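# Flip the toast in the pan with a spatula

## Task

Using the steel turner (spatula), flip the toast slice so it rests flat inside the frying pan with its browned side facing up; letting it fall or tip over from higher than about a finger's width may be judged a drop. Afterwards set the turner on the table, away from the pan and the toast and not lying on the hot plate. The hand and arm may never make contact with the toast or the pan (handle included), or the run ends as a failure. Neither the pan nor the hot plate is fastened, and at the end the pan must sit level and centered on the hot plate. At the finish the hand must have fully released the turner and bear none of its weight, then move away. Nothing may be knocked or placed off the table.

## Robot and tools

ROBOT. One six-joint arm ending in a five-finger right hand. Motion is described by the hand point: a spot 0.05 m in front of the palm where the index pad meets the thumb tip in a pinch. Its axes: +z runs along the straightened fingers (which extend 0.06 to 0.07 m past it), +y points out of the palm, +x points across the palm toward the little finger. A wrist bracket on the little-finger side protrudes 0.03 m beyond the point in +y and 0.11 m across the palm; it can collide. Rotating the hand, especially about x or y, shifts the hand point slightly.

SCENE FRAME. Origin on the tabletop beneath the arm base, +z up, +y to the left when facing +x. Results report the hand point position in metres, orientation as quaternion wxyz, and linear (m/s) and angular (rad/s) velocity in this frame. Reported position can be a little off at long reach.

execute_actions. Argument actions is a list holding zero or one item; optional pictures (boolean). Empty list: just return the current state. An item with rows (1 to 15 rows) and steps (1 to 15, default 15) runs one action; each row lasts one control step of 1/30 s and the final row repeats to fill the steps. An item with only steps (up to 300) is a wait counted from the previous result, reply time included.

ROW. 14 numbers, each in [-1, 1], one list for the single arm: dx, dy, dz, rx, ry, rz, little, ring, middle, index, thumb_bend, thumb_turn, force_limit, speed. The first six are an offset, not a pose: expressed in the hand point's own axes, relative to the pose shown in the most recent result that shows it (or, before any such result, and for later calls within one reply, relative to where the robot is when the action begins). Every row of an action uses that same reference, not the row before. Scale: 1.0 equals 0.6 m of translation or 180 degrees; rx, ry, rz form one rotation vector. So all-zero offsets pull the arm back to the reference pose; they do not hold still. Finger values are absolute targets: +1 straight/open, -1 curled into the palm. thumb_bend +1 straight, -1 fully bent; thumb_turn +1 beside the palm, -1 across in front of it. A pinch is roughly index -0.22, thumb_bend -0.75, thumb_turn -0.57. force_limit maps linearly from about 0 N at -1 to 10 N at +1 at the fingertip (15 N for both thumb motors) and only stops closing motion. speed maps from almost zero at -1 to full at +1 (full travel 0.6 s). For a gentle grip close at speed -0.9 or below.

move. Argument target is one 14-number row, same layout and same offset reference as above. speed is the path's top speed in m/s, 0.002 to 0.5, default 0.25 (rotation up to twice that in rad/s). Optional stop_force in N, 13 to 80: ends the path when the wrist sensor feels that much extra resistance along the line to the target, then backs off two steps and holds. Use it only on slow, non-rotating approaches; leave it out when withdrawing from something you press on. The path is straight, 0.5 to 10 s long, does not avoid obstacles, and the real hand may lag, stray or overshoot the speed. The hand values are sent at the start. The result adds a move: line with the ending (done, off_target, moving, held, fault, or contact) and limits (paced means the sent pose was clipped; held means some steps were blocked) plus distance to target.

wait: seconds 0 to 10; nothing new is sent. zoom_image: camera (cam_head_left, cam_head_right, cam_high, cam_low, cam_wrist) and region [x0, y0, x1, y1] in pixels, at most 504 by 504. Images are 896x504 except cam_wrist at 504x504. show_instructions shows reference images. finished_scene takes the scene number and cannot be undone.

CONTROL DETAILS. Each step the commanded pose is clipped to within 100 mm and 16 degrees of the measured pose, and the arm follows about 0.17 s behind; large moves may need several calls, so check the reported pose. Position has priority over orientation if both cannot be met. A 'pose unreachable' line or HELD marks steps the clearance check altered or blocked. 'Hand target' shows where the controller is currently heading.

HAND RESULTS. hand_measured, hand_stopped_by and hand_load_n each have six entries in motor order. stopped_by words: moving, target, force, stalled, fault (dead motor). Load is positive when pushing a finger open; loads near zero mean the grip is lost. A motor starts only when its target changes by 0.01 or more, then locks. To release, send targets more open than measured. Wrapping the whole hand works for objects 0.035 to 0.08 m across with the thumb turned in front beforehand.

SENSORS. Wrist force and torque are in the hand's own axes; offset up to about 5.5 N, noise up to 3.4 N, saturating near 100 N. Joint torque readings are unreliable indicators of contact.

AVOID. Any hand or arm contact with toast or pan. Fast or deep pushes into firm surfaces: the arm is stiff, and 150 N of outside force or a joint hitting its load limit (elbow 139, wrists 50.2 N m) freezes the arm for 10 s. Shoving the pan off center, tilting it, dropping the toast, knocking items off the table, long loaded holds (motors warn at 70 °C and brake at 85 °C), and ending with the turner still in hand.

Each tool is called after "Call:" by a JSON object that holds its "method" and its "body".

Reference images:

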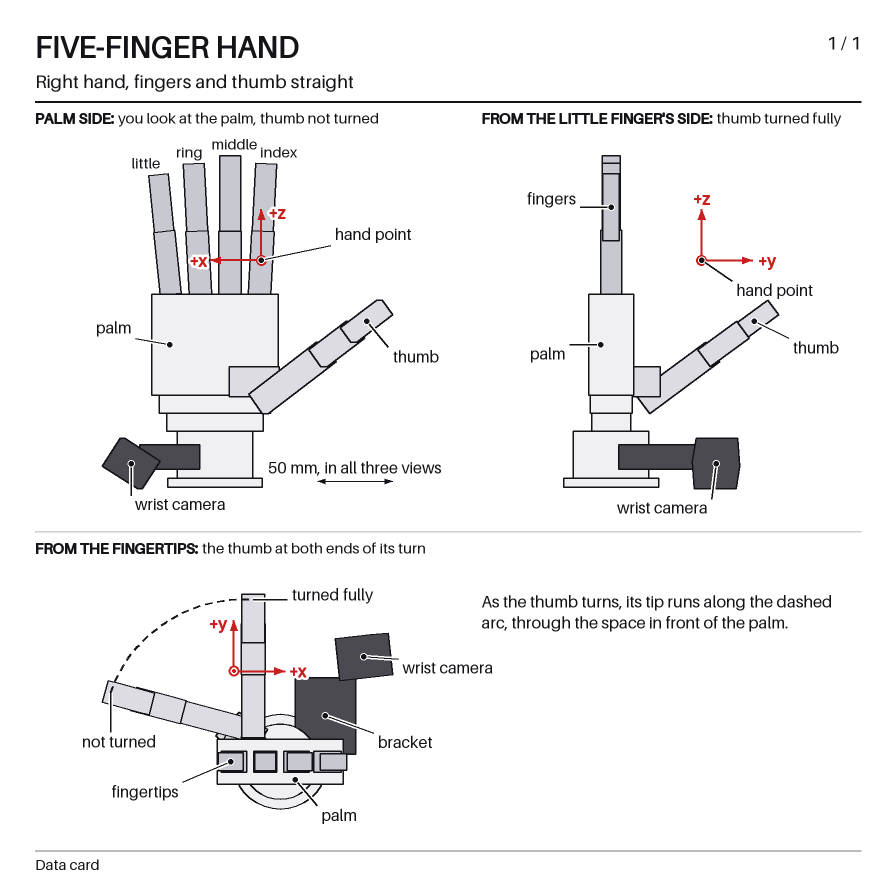

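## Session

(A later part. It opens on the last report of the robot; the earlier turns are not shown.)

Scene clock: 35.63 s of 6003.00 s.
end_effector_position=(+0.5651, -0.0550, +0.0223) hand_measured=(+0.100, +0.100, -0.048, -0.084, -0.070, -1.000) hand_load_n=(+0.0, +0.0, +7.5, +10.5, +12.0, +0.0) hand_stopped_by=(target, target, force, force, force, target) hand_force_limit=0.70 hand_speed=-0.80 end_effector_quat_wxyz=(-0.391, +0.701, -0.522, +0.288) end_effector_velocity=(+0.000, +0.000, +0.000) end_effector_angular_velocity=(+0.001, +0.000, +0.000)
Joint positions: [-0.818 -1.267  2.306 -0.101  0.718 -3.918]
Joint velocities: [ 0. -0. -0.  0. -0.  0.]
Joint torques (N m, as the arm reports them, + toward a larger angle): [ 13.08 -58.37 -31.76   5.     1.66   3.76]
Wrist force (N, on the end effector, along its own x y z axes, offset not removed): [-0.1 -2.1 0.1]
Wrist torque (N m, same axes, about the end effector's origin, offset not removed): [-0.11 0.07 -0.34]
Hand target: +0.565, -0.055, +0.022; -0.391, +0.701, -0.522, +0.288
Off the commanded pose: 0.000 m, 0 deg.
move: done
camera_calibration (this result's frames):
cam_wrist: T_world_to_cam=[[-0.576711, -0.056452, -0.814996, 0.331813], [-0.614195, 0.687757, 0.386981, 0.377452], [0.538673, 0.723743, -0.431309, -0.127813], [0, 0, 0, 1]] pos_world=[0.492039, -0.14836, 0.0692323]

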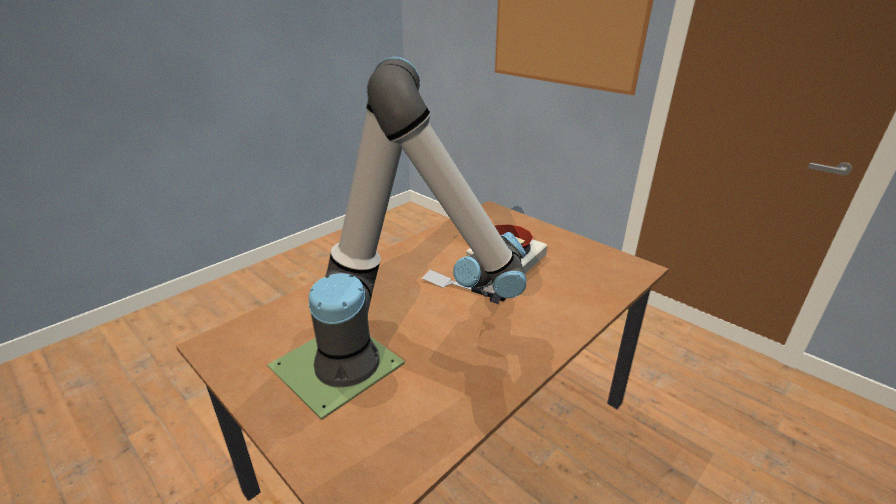

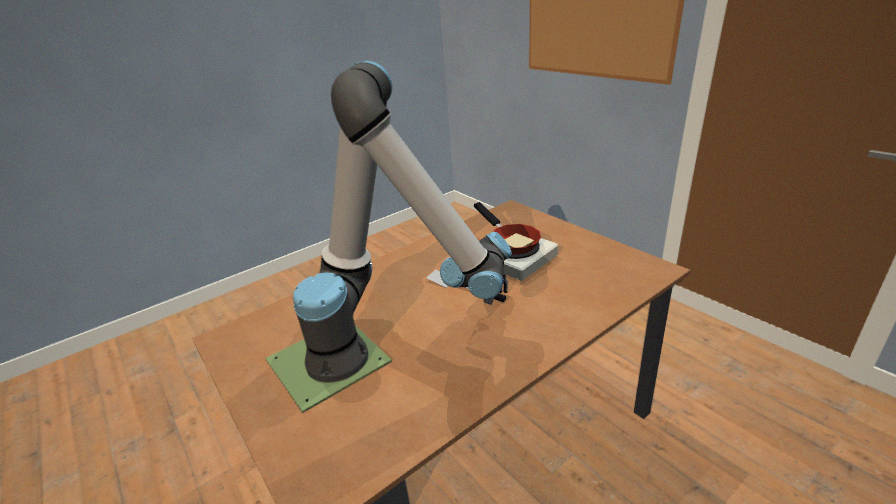

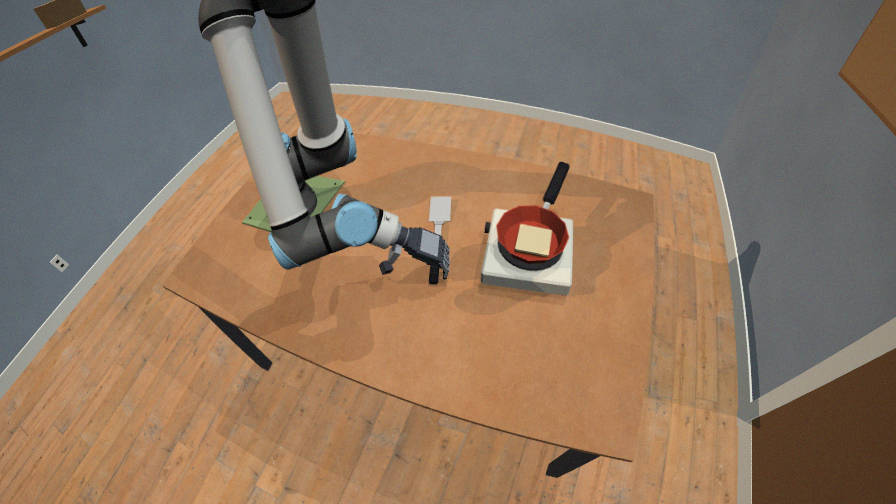

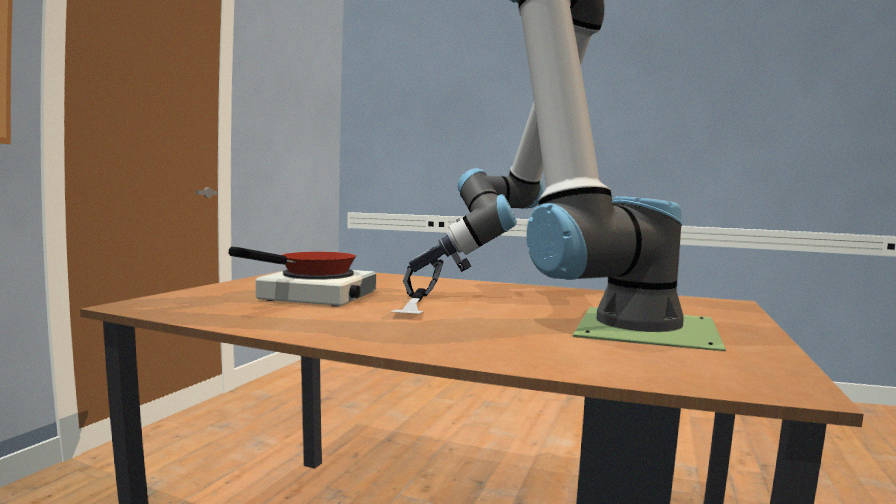

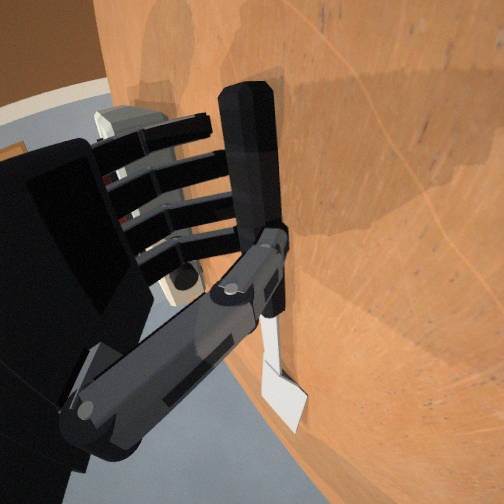

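Call:
{"method": "execute_actions", "body": {"actions": [{"rows":[[0,0,0,0,0,0,0.1,0.02,0.0,-0.02,-0.02,-1,0.7,-0.5]]}], "pictures": false}}

Call:
{"method": "move", "body": {"target": [0,0.007,0.0045,0,0,0,0.1,0.02,0.0,-0.02,-0.02,-1,0.7,-0.5], "speed": 0.005, "stop_force": 13}}

Call:
{"method": "execute_actions", "body": {"actions": [{"rows":[[0,-0.001,0,0,0,0,0.1,-0.04,-0.3,-0.3,-0.15,-1,0.9,-0.8]]}], "pictures": false}}

Call:
{"method": "move", "body": {"target": [0,-0.07,-0.044,0,0,0,0.1,-0.04,-0.3,-0.3,-0.15,-1,0.9,-0.8], "speed": 0.05}}

Scene clock: 41.57 s of 6003.00 s.
end_effector_position=(+0.5651, -0.0550, +0.0223) hand_measured=(+0.100, +0.020, +0.000, -0.020, -0.020, -1.000) hand_load_n=(+0.0, +0.0, +0.0, +0.0, +0.0, +0.0) hand_stopped_by=(target, target, target, target, target, target) hand_force_limit=0.70 hand_speed=-0.50 end_effector_quat_wxyz=(-0.391, +0.701, -0.522, +0.288) end_effector_velocity=(-0.000, +0.000, +0.000) end_effector_angular_velocity=(+0.001, +0.000, +0.001)
Joint positions: [-0.818 -1.267  2.306 -0.101  0.718 -3.918]
Joint velocities: [ 0.     0.     0.     0.001 -0.001 -0.   ]
Joint torques (N m, as the arm reports them, + toward a larger angle): [ 11.68 -54.89 -30.28   3.09   0.31   3.13]
Wrist force (N, on the end effector, along its own x y z axes, offset not removed): [-0.7 0.3 2.6]
Wrist torque (N m, same axes, about the end effector's origin, offset not removed): [-0.15 -0.14 -0.25]
Hand target: +0.565, -0.055, +0.022; -0.391, +0.701, -0.522, +0.288
Off the commanded pose: 0.000 m, 0 deg.
Steps of this call (steps 1 to 90: nothing new was sent; then 2.43 s passed at rest; steps 91 to 105: all 15 steps of this action). Readings (end_effector_position | what the end effector reports):
91: (+0.5651, -0.0549, +0.0223) | hand_measured=(+0.100, +0.100, -0.048, -0.084, -0.070, -1.000) hand_load_n=(+0.0, +0.0, +7.5, +10.5, +12.0, +0.0) hand_stopped_by=(target, moving, moving, moving, moving, target) hand_force_limit=0.70 hand_speed=-0.50
92: (+0.5651, -0.0549, +0.0223) | hand_measured=(+0.100, +0.100, -0.048, -0.084, -0.070, -1.000) hand_load_n=(+0.0, +0.0, +7.5, +10.5, +12.0, +0.0) hand_stopped_by=(target, moving, moving, moving, moving, target) hand_force_limit=0.70 hand_speed=-0.50
94: (+0.5651, -0.0550, +0.0223) | hand_measured=(+0.100, +0.074, -0.024, -0.058, -0.058, -1.000) hand_load_n=(+0.0, +0.0, +1.0, +4.5, +4.0, -0.5) hand_stopped_by=(target, moving, moving, moving, moving, target) hand_force_limit=0.70 hand_speed=-0.50
98: (+0.5651, -0.0550, +0.0223) | hand_measured=(+0.100, +0.020, +0.000, -0.020, -0.020, -1.000) hand_load_n=(+0.0, +0.0, +0.0, +0.0, +0.0, +0.0) hand_stopped_by=(target, moving, target, moving, moving, target) hand_force_limit=0.70 hand_speed=-0.50
105: the state above

Scene clock: 42.77 s of 6003.00 s.
end_effector_position=(+0.5652, -0.0549, +0.0195) hand_measured=(+0.100, +0.020, +0.000, -0.020, -0.020, -1.000) hand_load_n=(+0.0, +0.0, -1.5, +0.0, +0.0, +0.0) hand_stopped_by=(target, target, target, target, target, target) hand_force_limit=0.70 hand_speed=-0.50 end_effector_quat_wxyz=(-0.391, +0.701, -0.522, +0.288) end_effector_velocity=(-0.001, +0.000, +0.001) end_effector_angular_velocity=(+0.000, +0.001, -0.000)
Joint positions: [-0.818 -1.262  2.307 -0.108  0.718 -3.918]
Joint velocities: [-0.    -0.003 -0.     0.004  0.001 -0.001]
Joint torques (N m, as the arm reports them, + toward a larger angle): [ 11.36 -46.2   -5.1    6.15   2.09   2.78]
Wrist force (N, on the end effector, along its own x y z axes, offset not removed): [-1.1 -20.5 -8.8]
Wrist torque (N m, same axes, about the end effector's origin, offset not removed): [0.95 0.09 -0.60]
Hand target: +0.565, -0.055, +0.020; -0.391, +0.701, -0.522, +0.288
Off the commanded pose: 0.002 m, 0 deg.
move: contact
camera_calibration (this result's frames):
cam_wrist: T_world_to_cam=[[-0.576697, -0.0564528, -0.815005, 0.329485], [-0.614219, 0.687735, 0.386983, 0.378585], [0.538661, 0.723764, -0.431289, -0.129104], [0, 0, 0, 1]] pos_world=[0.49209, -0.148325, 0.0663446]

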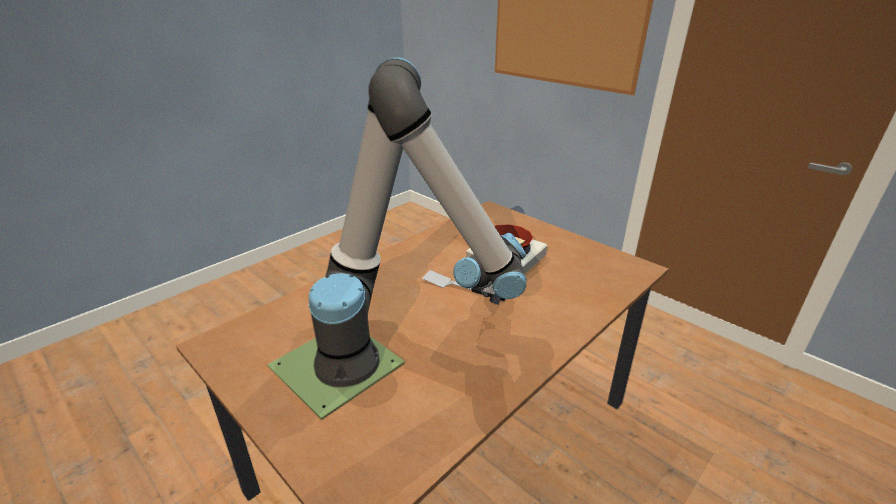

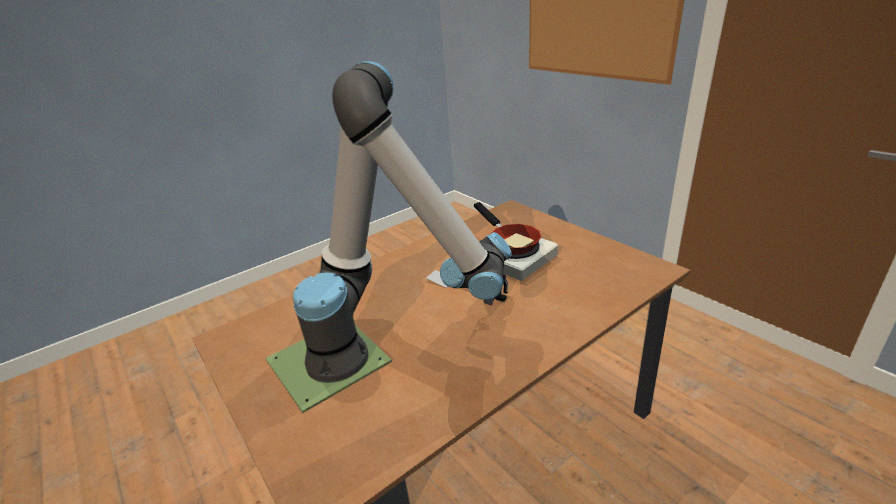

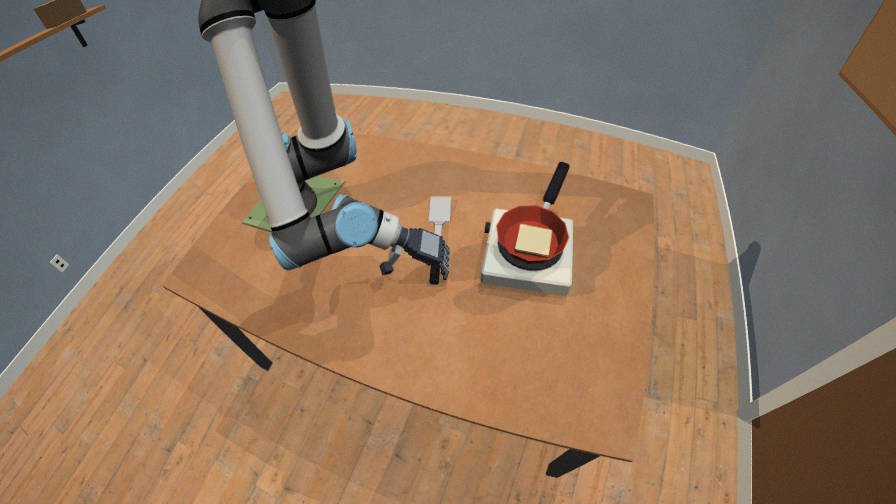

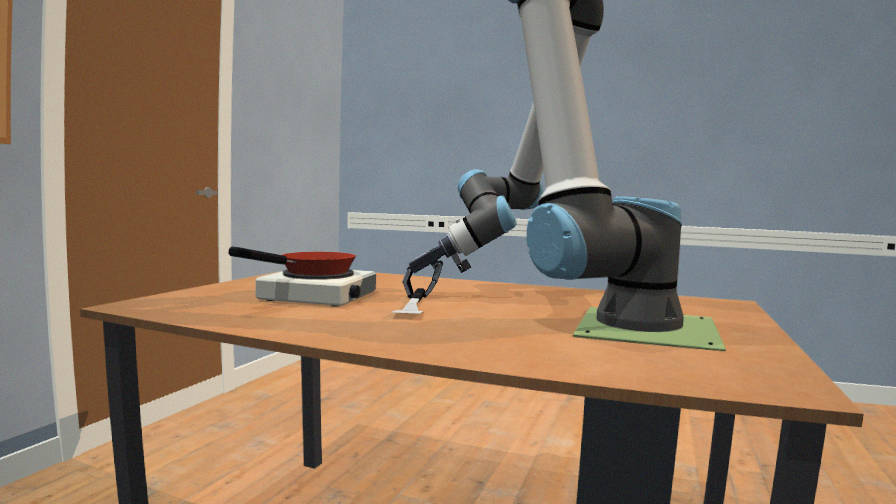

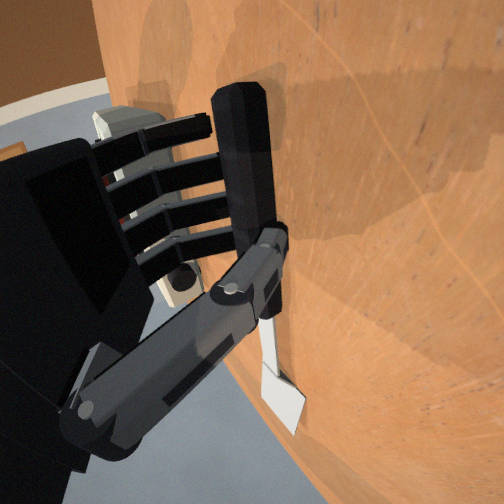

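Scene clock: 43.27 s of 6003.00 s.
end_effector_position=(+0.5654, -0.0548, +0.0199) hand_measured=(+0.100, -0.040, -0.050, -0.088, -0.076, -1.000) hand_load_n=(+0.0, +0.0, +8.5, +11.0, +14.0, +0.0) hand_stopped_by=(target, target, force, force, force, target) hand_force_limit=0.90 hand_speed=-0.80 end_effector_quat_wxyz=(-0.391, +0.701, -0.522, +0.288) end_effector_velocity=(+0.000, -0.001, -0.000) end_effector_angular_velocity=(-0.002, -0.000, -0.001)
Joint positions: [-0.817 -1.263  2.306 -0.107  0.719 -3.917]
Joint velocities: [ 0.    -0.    -0.    -0.002  0.002  0.001]
Joint torques (N m, as the arm reports them, + toward a larger angle): [ 13.66 -61.13 -31.92   4.96   1.07   3.74]
Wrist force (N, on the end effector, along its own x y z axes, offset not removed): [-2.0 -2.2 1.9]
Wrist torque (N m, same axes, about the end effector's origin, offset not removed): [-0.42 0.09 -0.33]
Hand target: +0.565, -0.055, +0.020; -0.391, +0.701, -0.522, +0.288
Off the commanded pose: 0.000 m, 0 deg.
Steps of this call (steps 1 to 15: all 15 steps of this action). Readings (end_effector_position | what the end effector reports):
1: (+0.5652, -0.0549, +0.0195) | hand_measured=(+0.100, +0.020, +0.000, -0.020, -0.020, -1.000) hand_load_n=(+0.0, +0.0, -1.5, +0.0, +0.0, +0.0) hand_stopped_by=(target, moving, moving, moving, moving, target) hand_force_limit=0.90 hand_speed=-0.80
2: (+0.5652, -0.0548, +0.0196) | hand_measured=(+0.100, +0.020, +0.000, -0.020, -0.020, -1.000) hand_load_n=(+0.0, +0.0, -1.5, +0.0, +0.0, +0.0) hand_stopped_by=(target, moving, moving, moving, moving, target) hand_force_limit=0.90 hand_speed=-0.80
4: (+0.5652, -0.0547, +0.0197) | hand_measured=(+0.100, +0.010, -0.010, -0.030, -0.026, -1.000) hand_load_n=(+0.0, +0.0, +4.0, +0.0, +0.0, +0.0) hand_stopped_by=(target, moving, moving, moving, moving, target) hand_force_limit=0.90 hand_speed=-0.80
8: (+0.5653, -0.0547, +0.0198) | hand_measured=(+0.100, -0.034, -0.052, -0.074, -0.048, -1.000) hand_load_n=(+0.0, +0.0, +10.0, +5.5, +7.5, +0.5) hand_stopped_by=(target, moving, force, moving, moving, target) hand_force_limit=0.90 hand_speed=-0.80
15: the state above

Scene clock: 44.90 s of 6003.00 s.
end_effector_position=(+0.5653, -0.0551, +0.0692) hand_measured=(+0.100, -0.040, -0.050, -0.088, -0.074, -1.000) hand_load_n=(+0.0, +0.0, +8.0, +9.5, +14.5, +0.0) hand_stopped_by=(target, target, force, force, force, target) hand_force_limit=0.90 hand_speed=-0.80 end_effector_quat_wxyz=(-0.391, +0.701, -0.522, +0.288) end_effector_velocity=(+0.000, -0.001, +0.003) end_effector_angular_velocity=(-0.003, +0.000, -0.001)
Joint positions: [-0.819 -1.352  2.284  0.005  0.718 -3.919]
Joint velocities: [-0.    -0.005 -0.002  0.005  0.002 -0.001]
Joint torques (N m, as the arm reports them, + toward a larger angle): [ -8.58 -57.9  -34.59   5.78  -3.76  -3.91]
Wrist force (N, on the end effector, along its own x y z axes, offset not removed): [-0.6 1.9 1.1]
Wrist torque (N m, same axes, about the end effector's origin, offset not removed): [0.04 0.02 -0.41]
Hand target: +0.565, -0.055, +0.070; -0.391, +0.701, -0.522, +0.288
Off the commanded pose: 0.000 m, 0 deg.
move: done
camera_calibration (this result's frames):
cam_wrist: T_world_to_cam=[[-0.576727, -0.0564247, -0.814986, 0.370064], [-0.61417, 0.687768, 0.387002, 0.359496], [0.538685, 0.723734, -0.431309, -0.107592], [0, 0, 0, 1]] pos_world=[0.492176, -0.148501, 0.116066]

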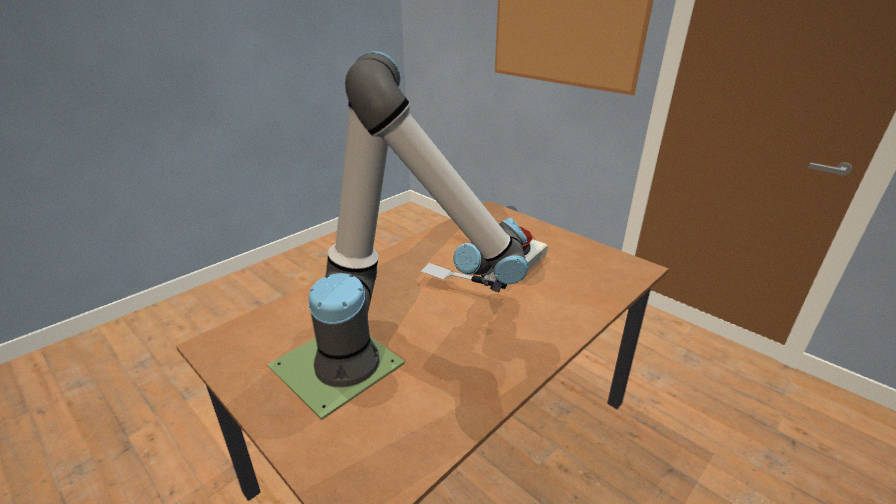

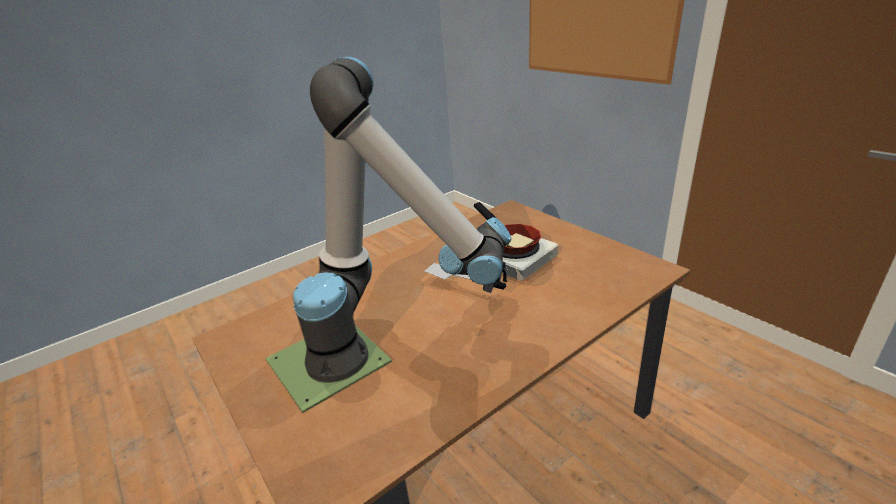

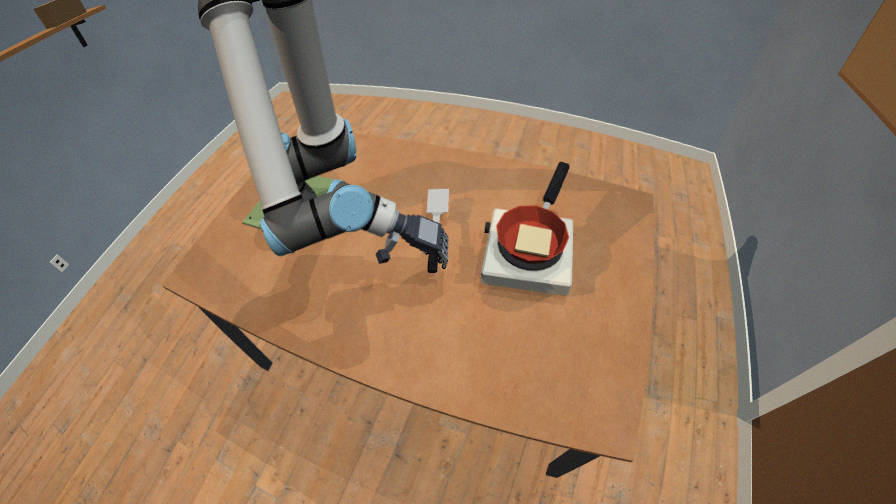

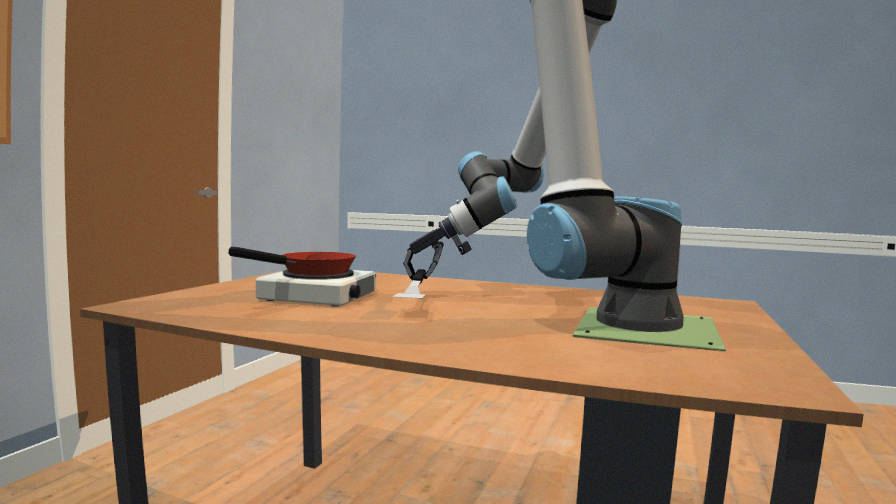

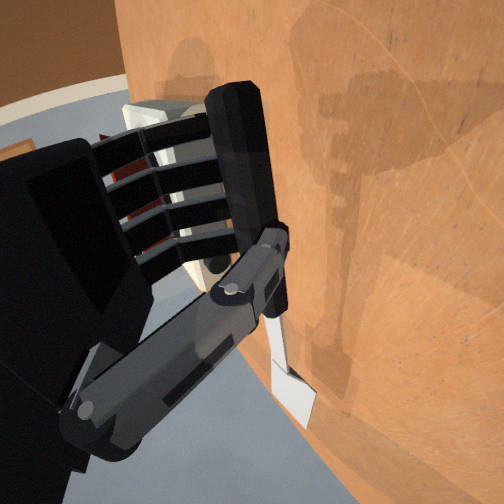

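Call:
{"method": "move", "body": {"target": [0.1,-0.354,-0.221,0,0.071,0.044,0.1,-0.075,-0.3,-0.3,-0.15,-1,0.9,-0.8], "speed": 0.15}}

Call:
{"method": "move", "body": {"target": [0.125,-0.208,0.332,0,0.147,-0.236,0.1,-0.075,-0.3,-0.3,-0.15,-1,0.9,-0.8], "speed": 0.15}}

Scene clock: 52.67 s of 6003.00 s.
end_effector_position=(+0.5824, -0.1136, +0.3189) hand_measured=(+0.100, -0.072, -0.050, -0.088, -0.072, -1.000) hand_load_n=(+0.0, +3.5, +5.5, +10.0, +16.0, +2.0) hand_stopped_by=(target, target, force, force, force, target) hand_force_limit=0.90 hand_speed=-0.80 end_effector_quat_wxyz=(-0.350, +0.627, -0.609, +0.337) end_effector_velocity=(-0.000, -0.001, +0.002) end_effector_angular_velocity=(+0.001, +0.001, -0.003)
Joint positions: [-0.837 -1.679  2.045  0.397  0.883 -3.667]
Joint velocities: [-0.    -0.001 -0.003  0.004  0.002  0.002]
Joint torques (N m, as the arm reports them, + toward a larger angle): [-11.05 -43.9  -48.56   4.92   0.67   4.32]
Wrist force (N, on the end effector, along its own x y z axes, offset not removed): [-1.3 1.3 2.0]
Wrist torque (N m, same axes, about the end effector's origin, offset not removed): [0.02 0.14 -0.47]
Hand target: +0.582, -0.114, +0.319; -0.350, +0.627, -0.609, +0.337
Off the commanded pose: 0.000 m, 0 deg.
After step 90, 2.47 s passed at rest.
move: done
camera_calibration (this result's frames):
cam_wrist: T_world_to_cam=[[-0.572302, 0.0947248, -0.814554, 0.594613], [-0.414553, 0.823617, 0.387041, 0.212793], [0.707543, 0.55918, -0.432089, -0.0834996], [0, 0, 0, 1]] pos_world=[0.487591, -0.184893, 0.365905]

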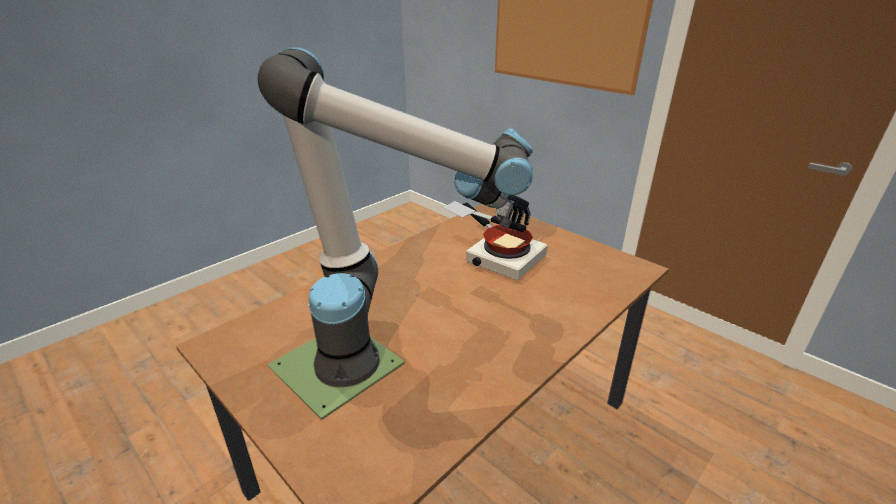

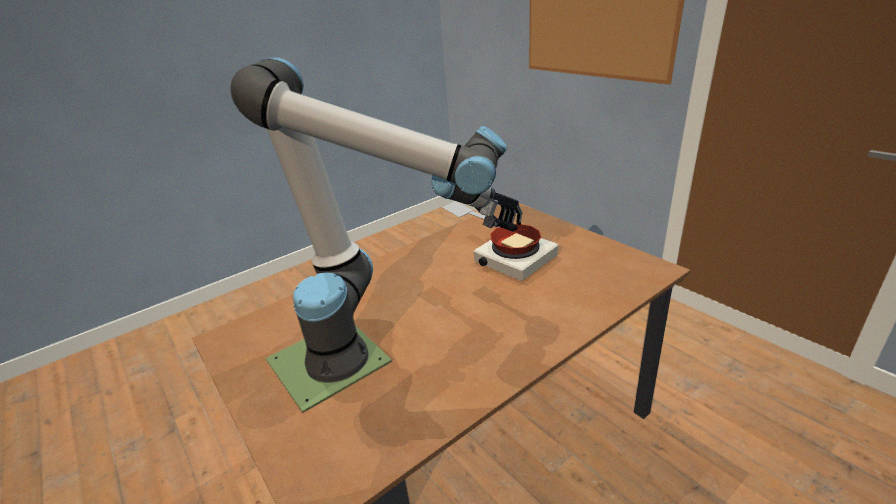

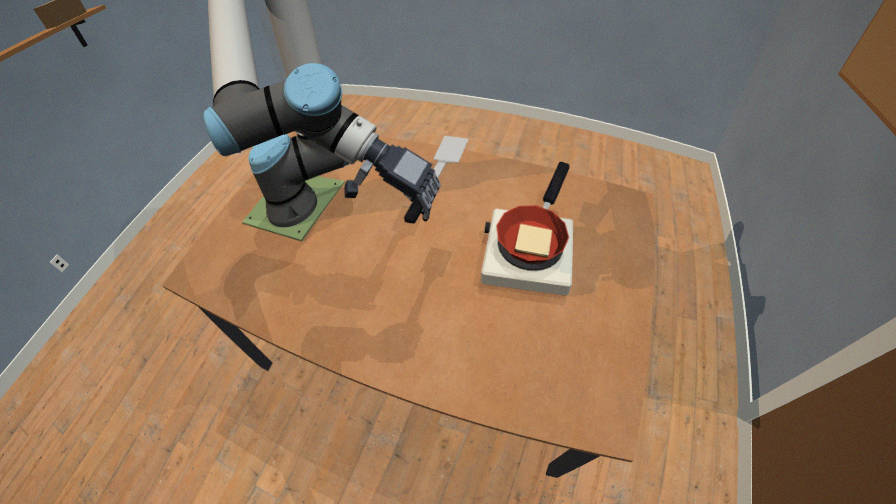

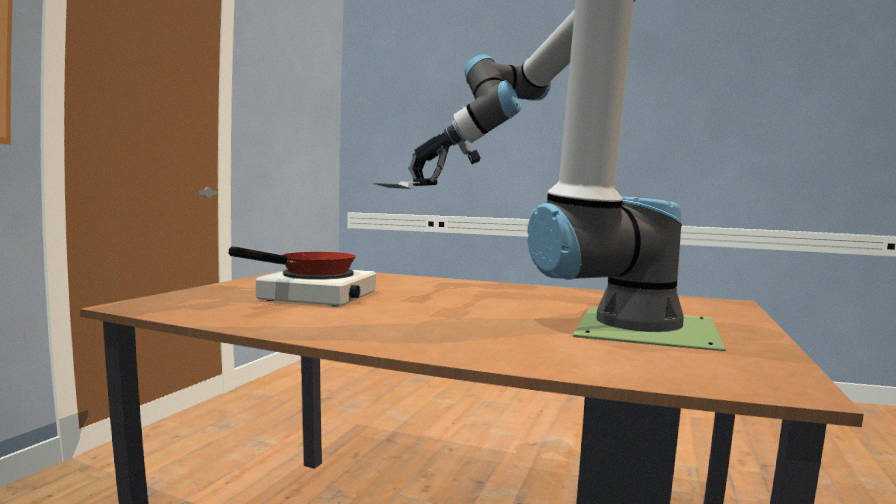

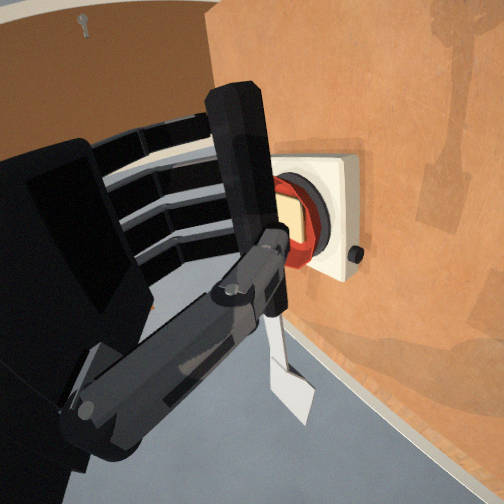

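Scene clock: 56.10 s of 6003.00 s.
end_effector_position=(+0.8194, -0.1810, +0.3194) hand_measured=(+0.100, -0.072, -0.050, -0.088, -0.072, -1.000) hand_load_n=(+0.0, +3.5, +5.5, +9.5, +16.0, +2.5) hand_stopped_by=(target, target, force, force, force, target) hand_force_limit=0.90 hand_speed=-0.80 end_effector_quat_wxyz=(-0.060, +0.712, -0.405, +0.571) end_effector_velocity=(+0.003, -0.000, +0.000) end_effector_angular_velocity=(-0.007, -0.001, +0.001)
Joint positions: [-0.416 -1.381  1.769 -0.029  1.592 -4.073]
Joint velocities: [ 0.002  0.003 -0.002 -0.005  0.004 -0.005]
Joint torques (N m, as the arm reports them, + toward a larger angle): [ 14.19 -39.22 -50.32  -4.34   2.29  -4.69]
Wrist force (N, on the end effector, along its own x y z axes, offset not removed): [-2.0 1.3 3.8]
Wrist torque (N m, same axes, about the end effector's origin, offset not removed): [-0.02 -0.04 -0.19]
Hand target: +0.820, -0.181, +0.319; -0.060, +0.712, -0.405, +0.571
Off the commanded pose: 0.000 m, 0 deg.
move: done
camera_calibration (this result's frames):
cam_wrist: T_world_to_cam=[[-0.551386, -0.569274, -0.609837, 0.534291], [-0.414214, 0.821344, -0.392199, 0.614531], [0.724155, 0.0363501, -0.688679, -0.239614], [0, 0, 0, 1]] pos_world=[0.722666, -0.191874, 0.401832]

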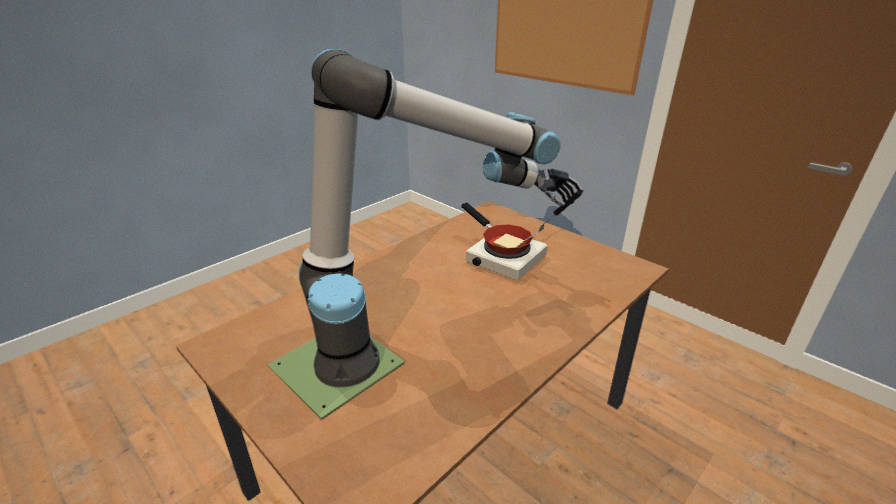

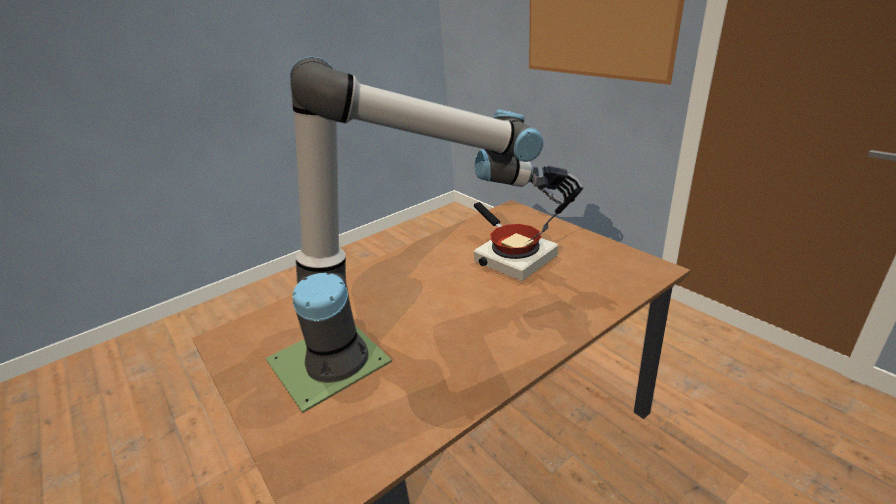

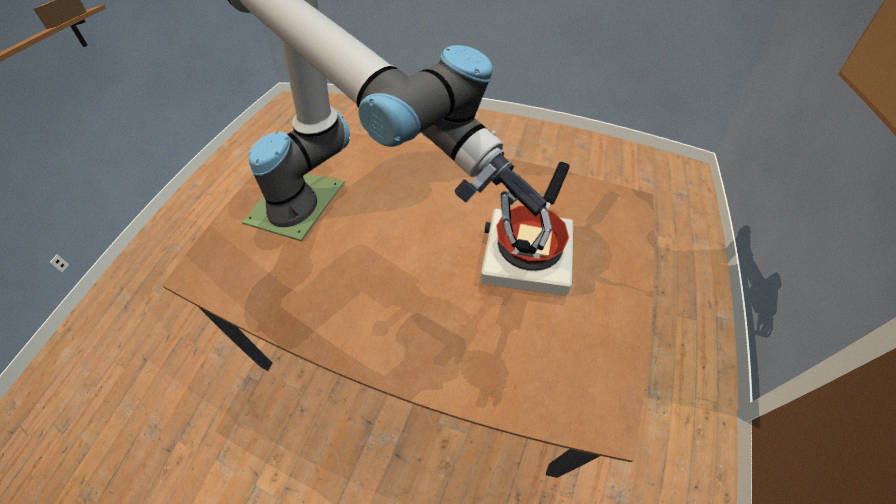

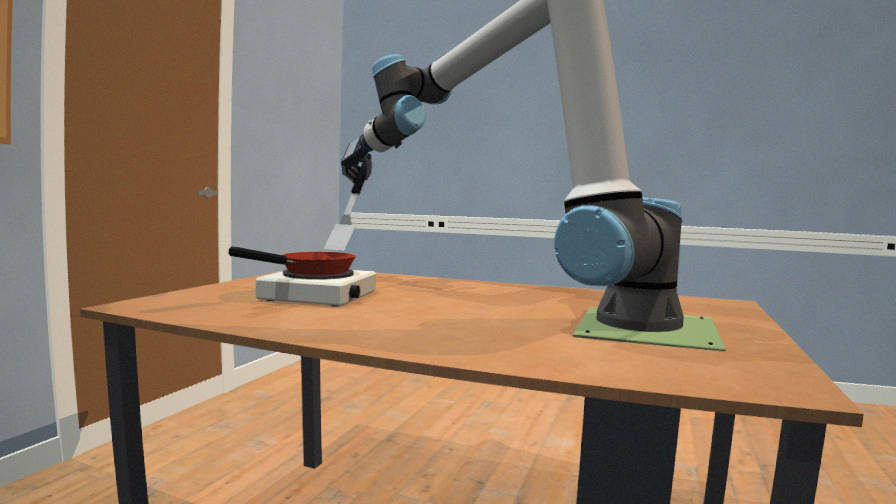

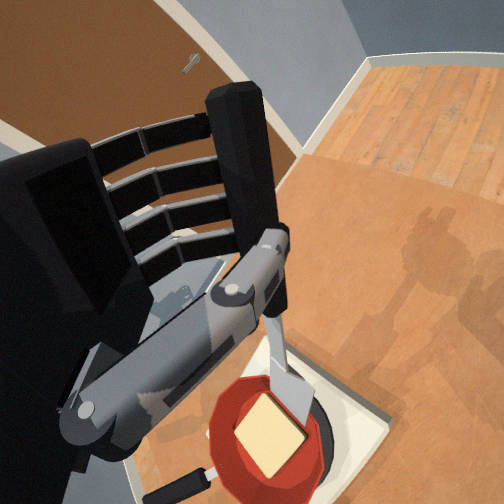

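Call:
{"method": "zoom_image", "body": {"camera": "cam_high", "region": [480, 190, 590, 290]}}

Call:
{"method": "zoom_image", "body": {"camera": "cam_head_left", "region": [470, 190, 580, 270]}}

Call:
{"method": "zoom_image", "body": {"camera": "cam_low", "region": [270, 200, 380, 290]}}

Region (480, 190, 590, 290) of cam_high's 896x504 image, scaled by 4.582, with more detail than that image has; it fills the top 458 rows of this view, and the rest is white.

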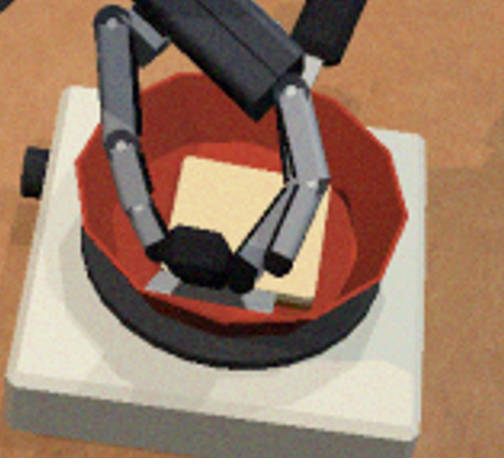

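Region (470, 190, 580, 270) of cam_head_left's 896x504 image, scaled by 4.582, with more detail than that image has; it fills the top 367 rows of this view, and the rest is white.

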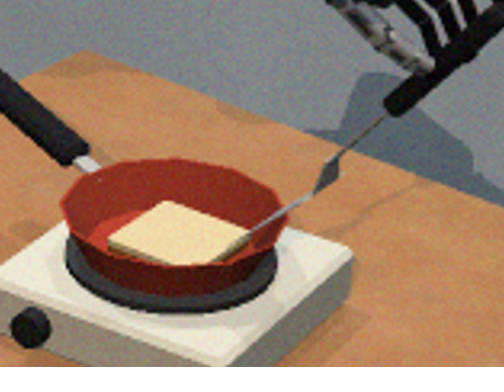

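Region (270, 200, 380, 290) of cam_low's 896x504 image, scaled by 4.582, with more detail than that image has; it fills the top 412 rows of this view, and the rest is white.

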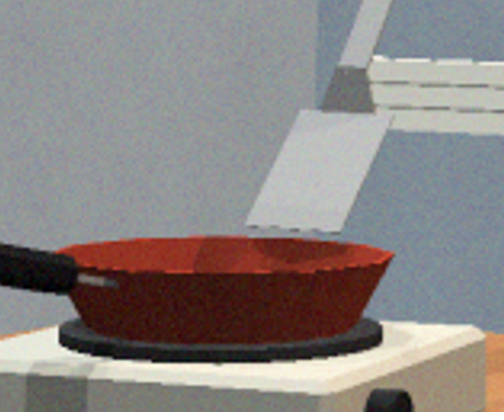

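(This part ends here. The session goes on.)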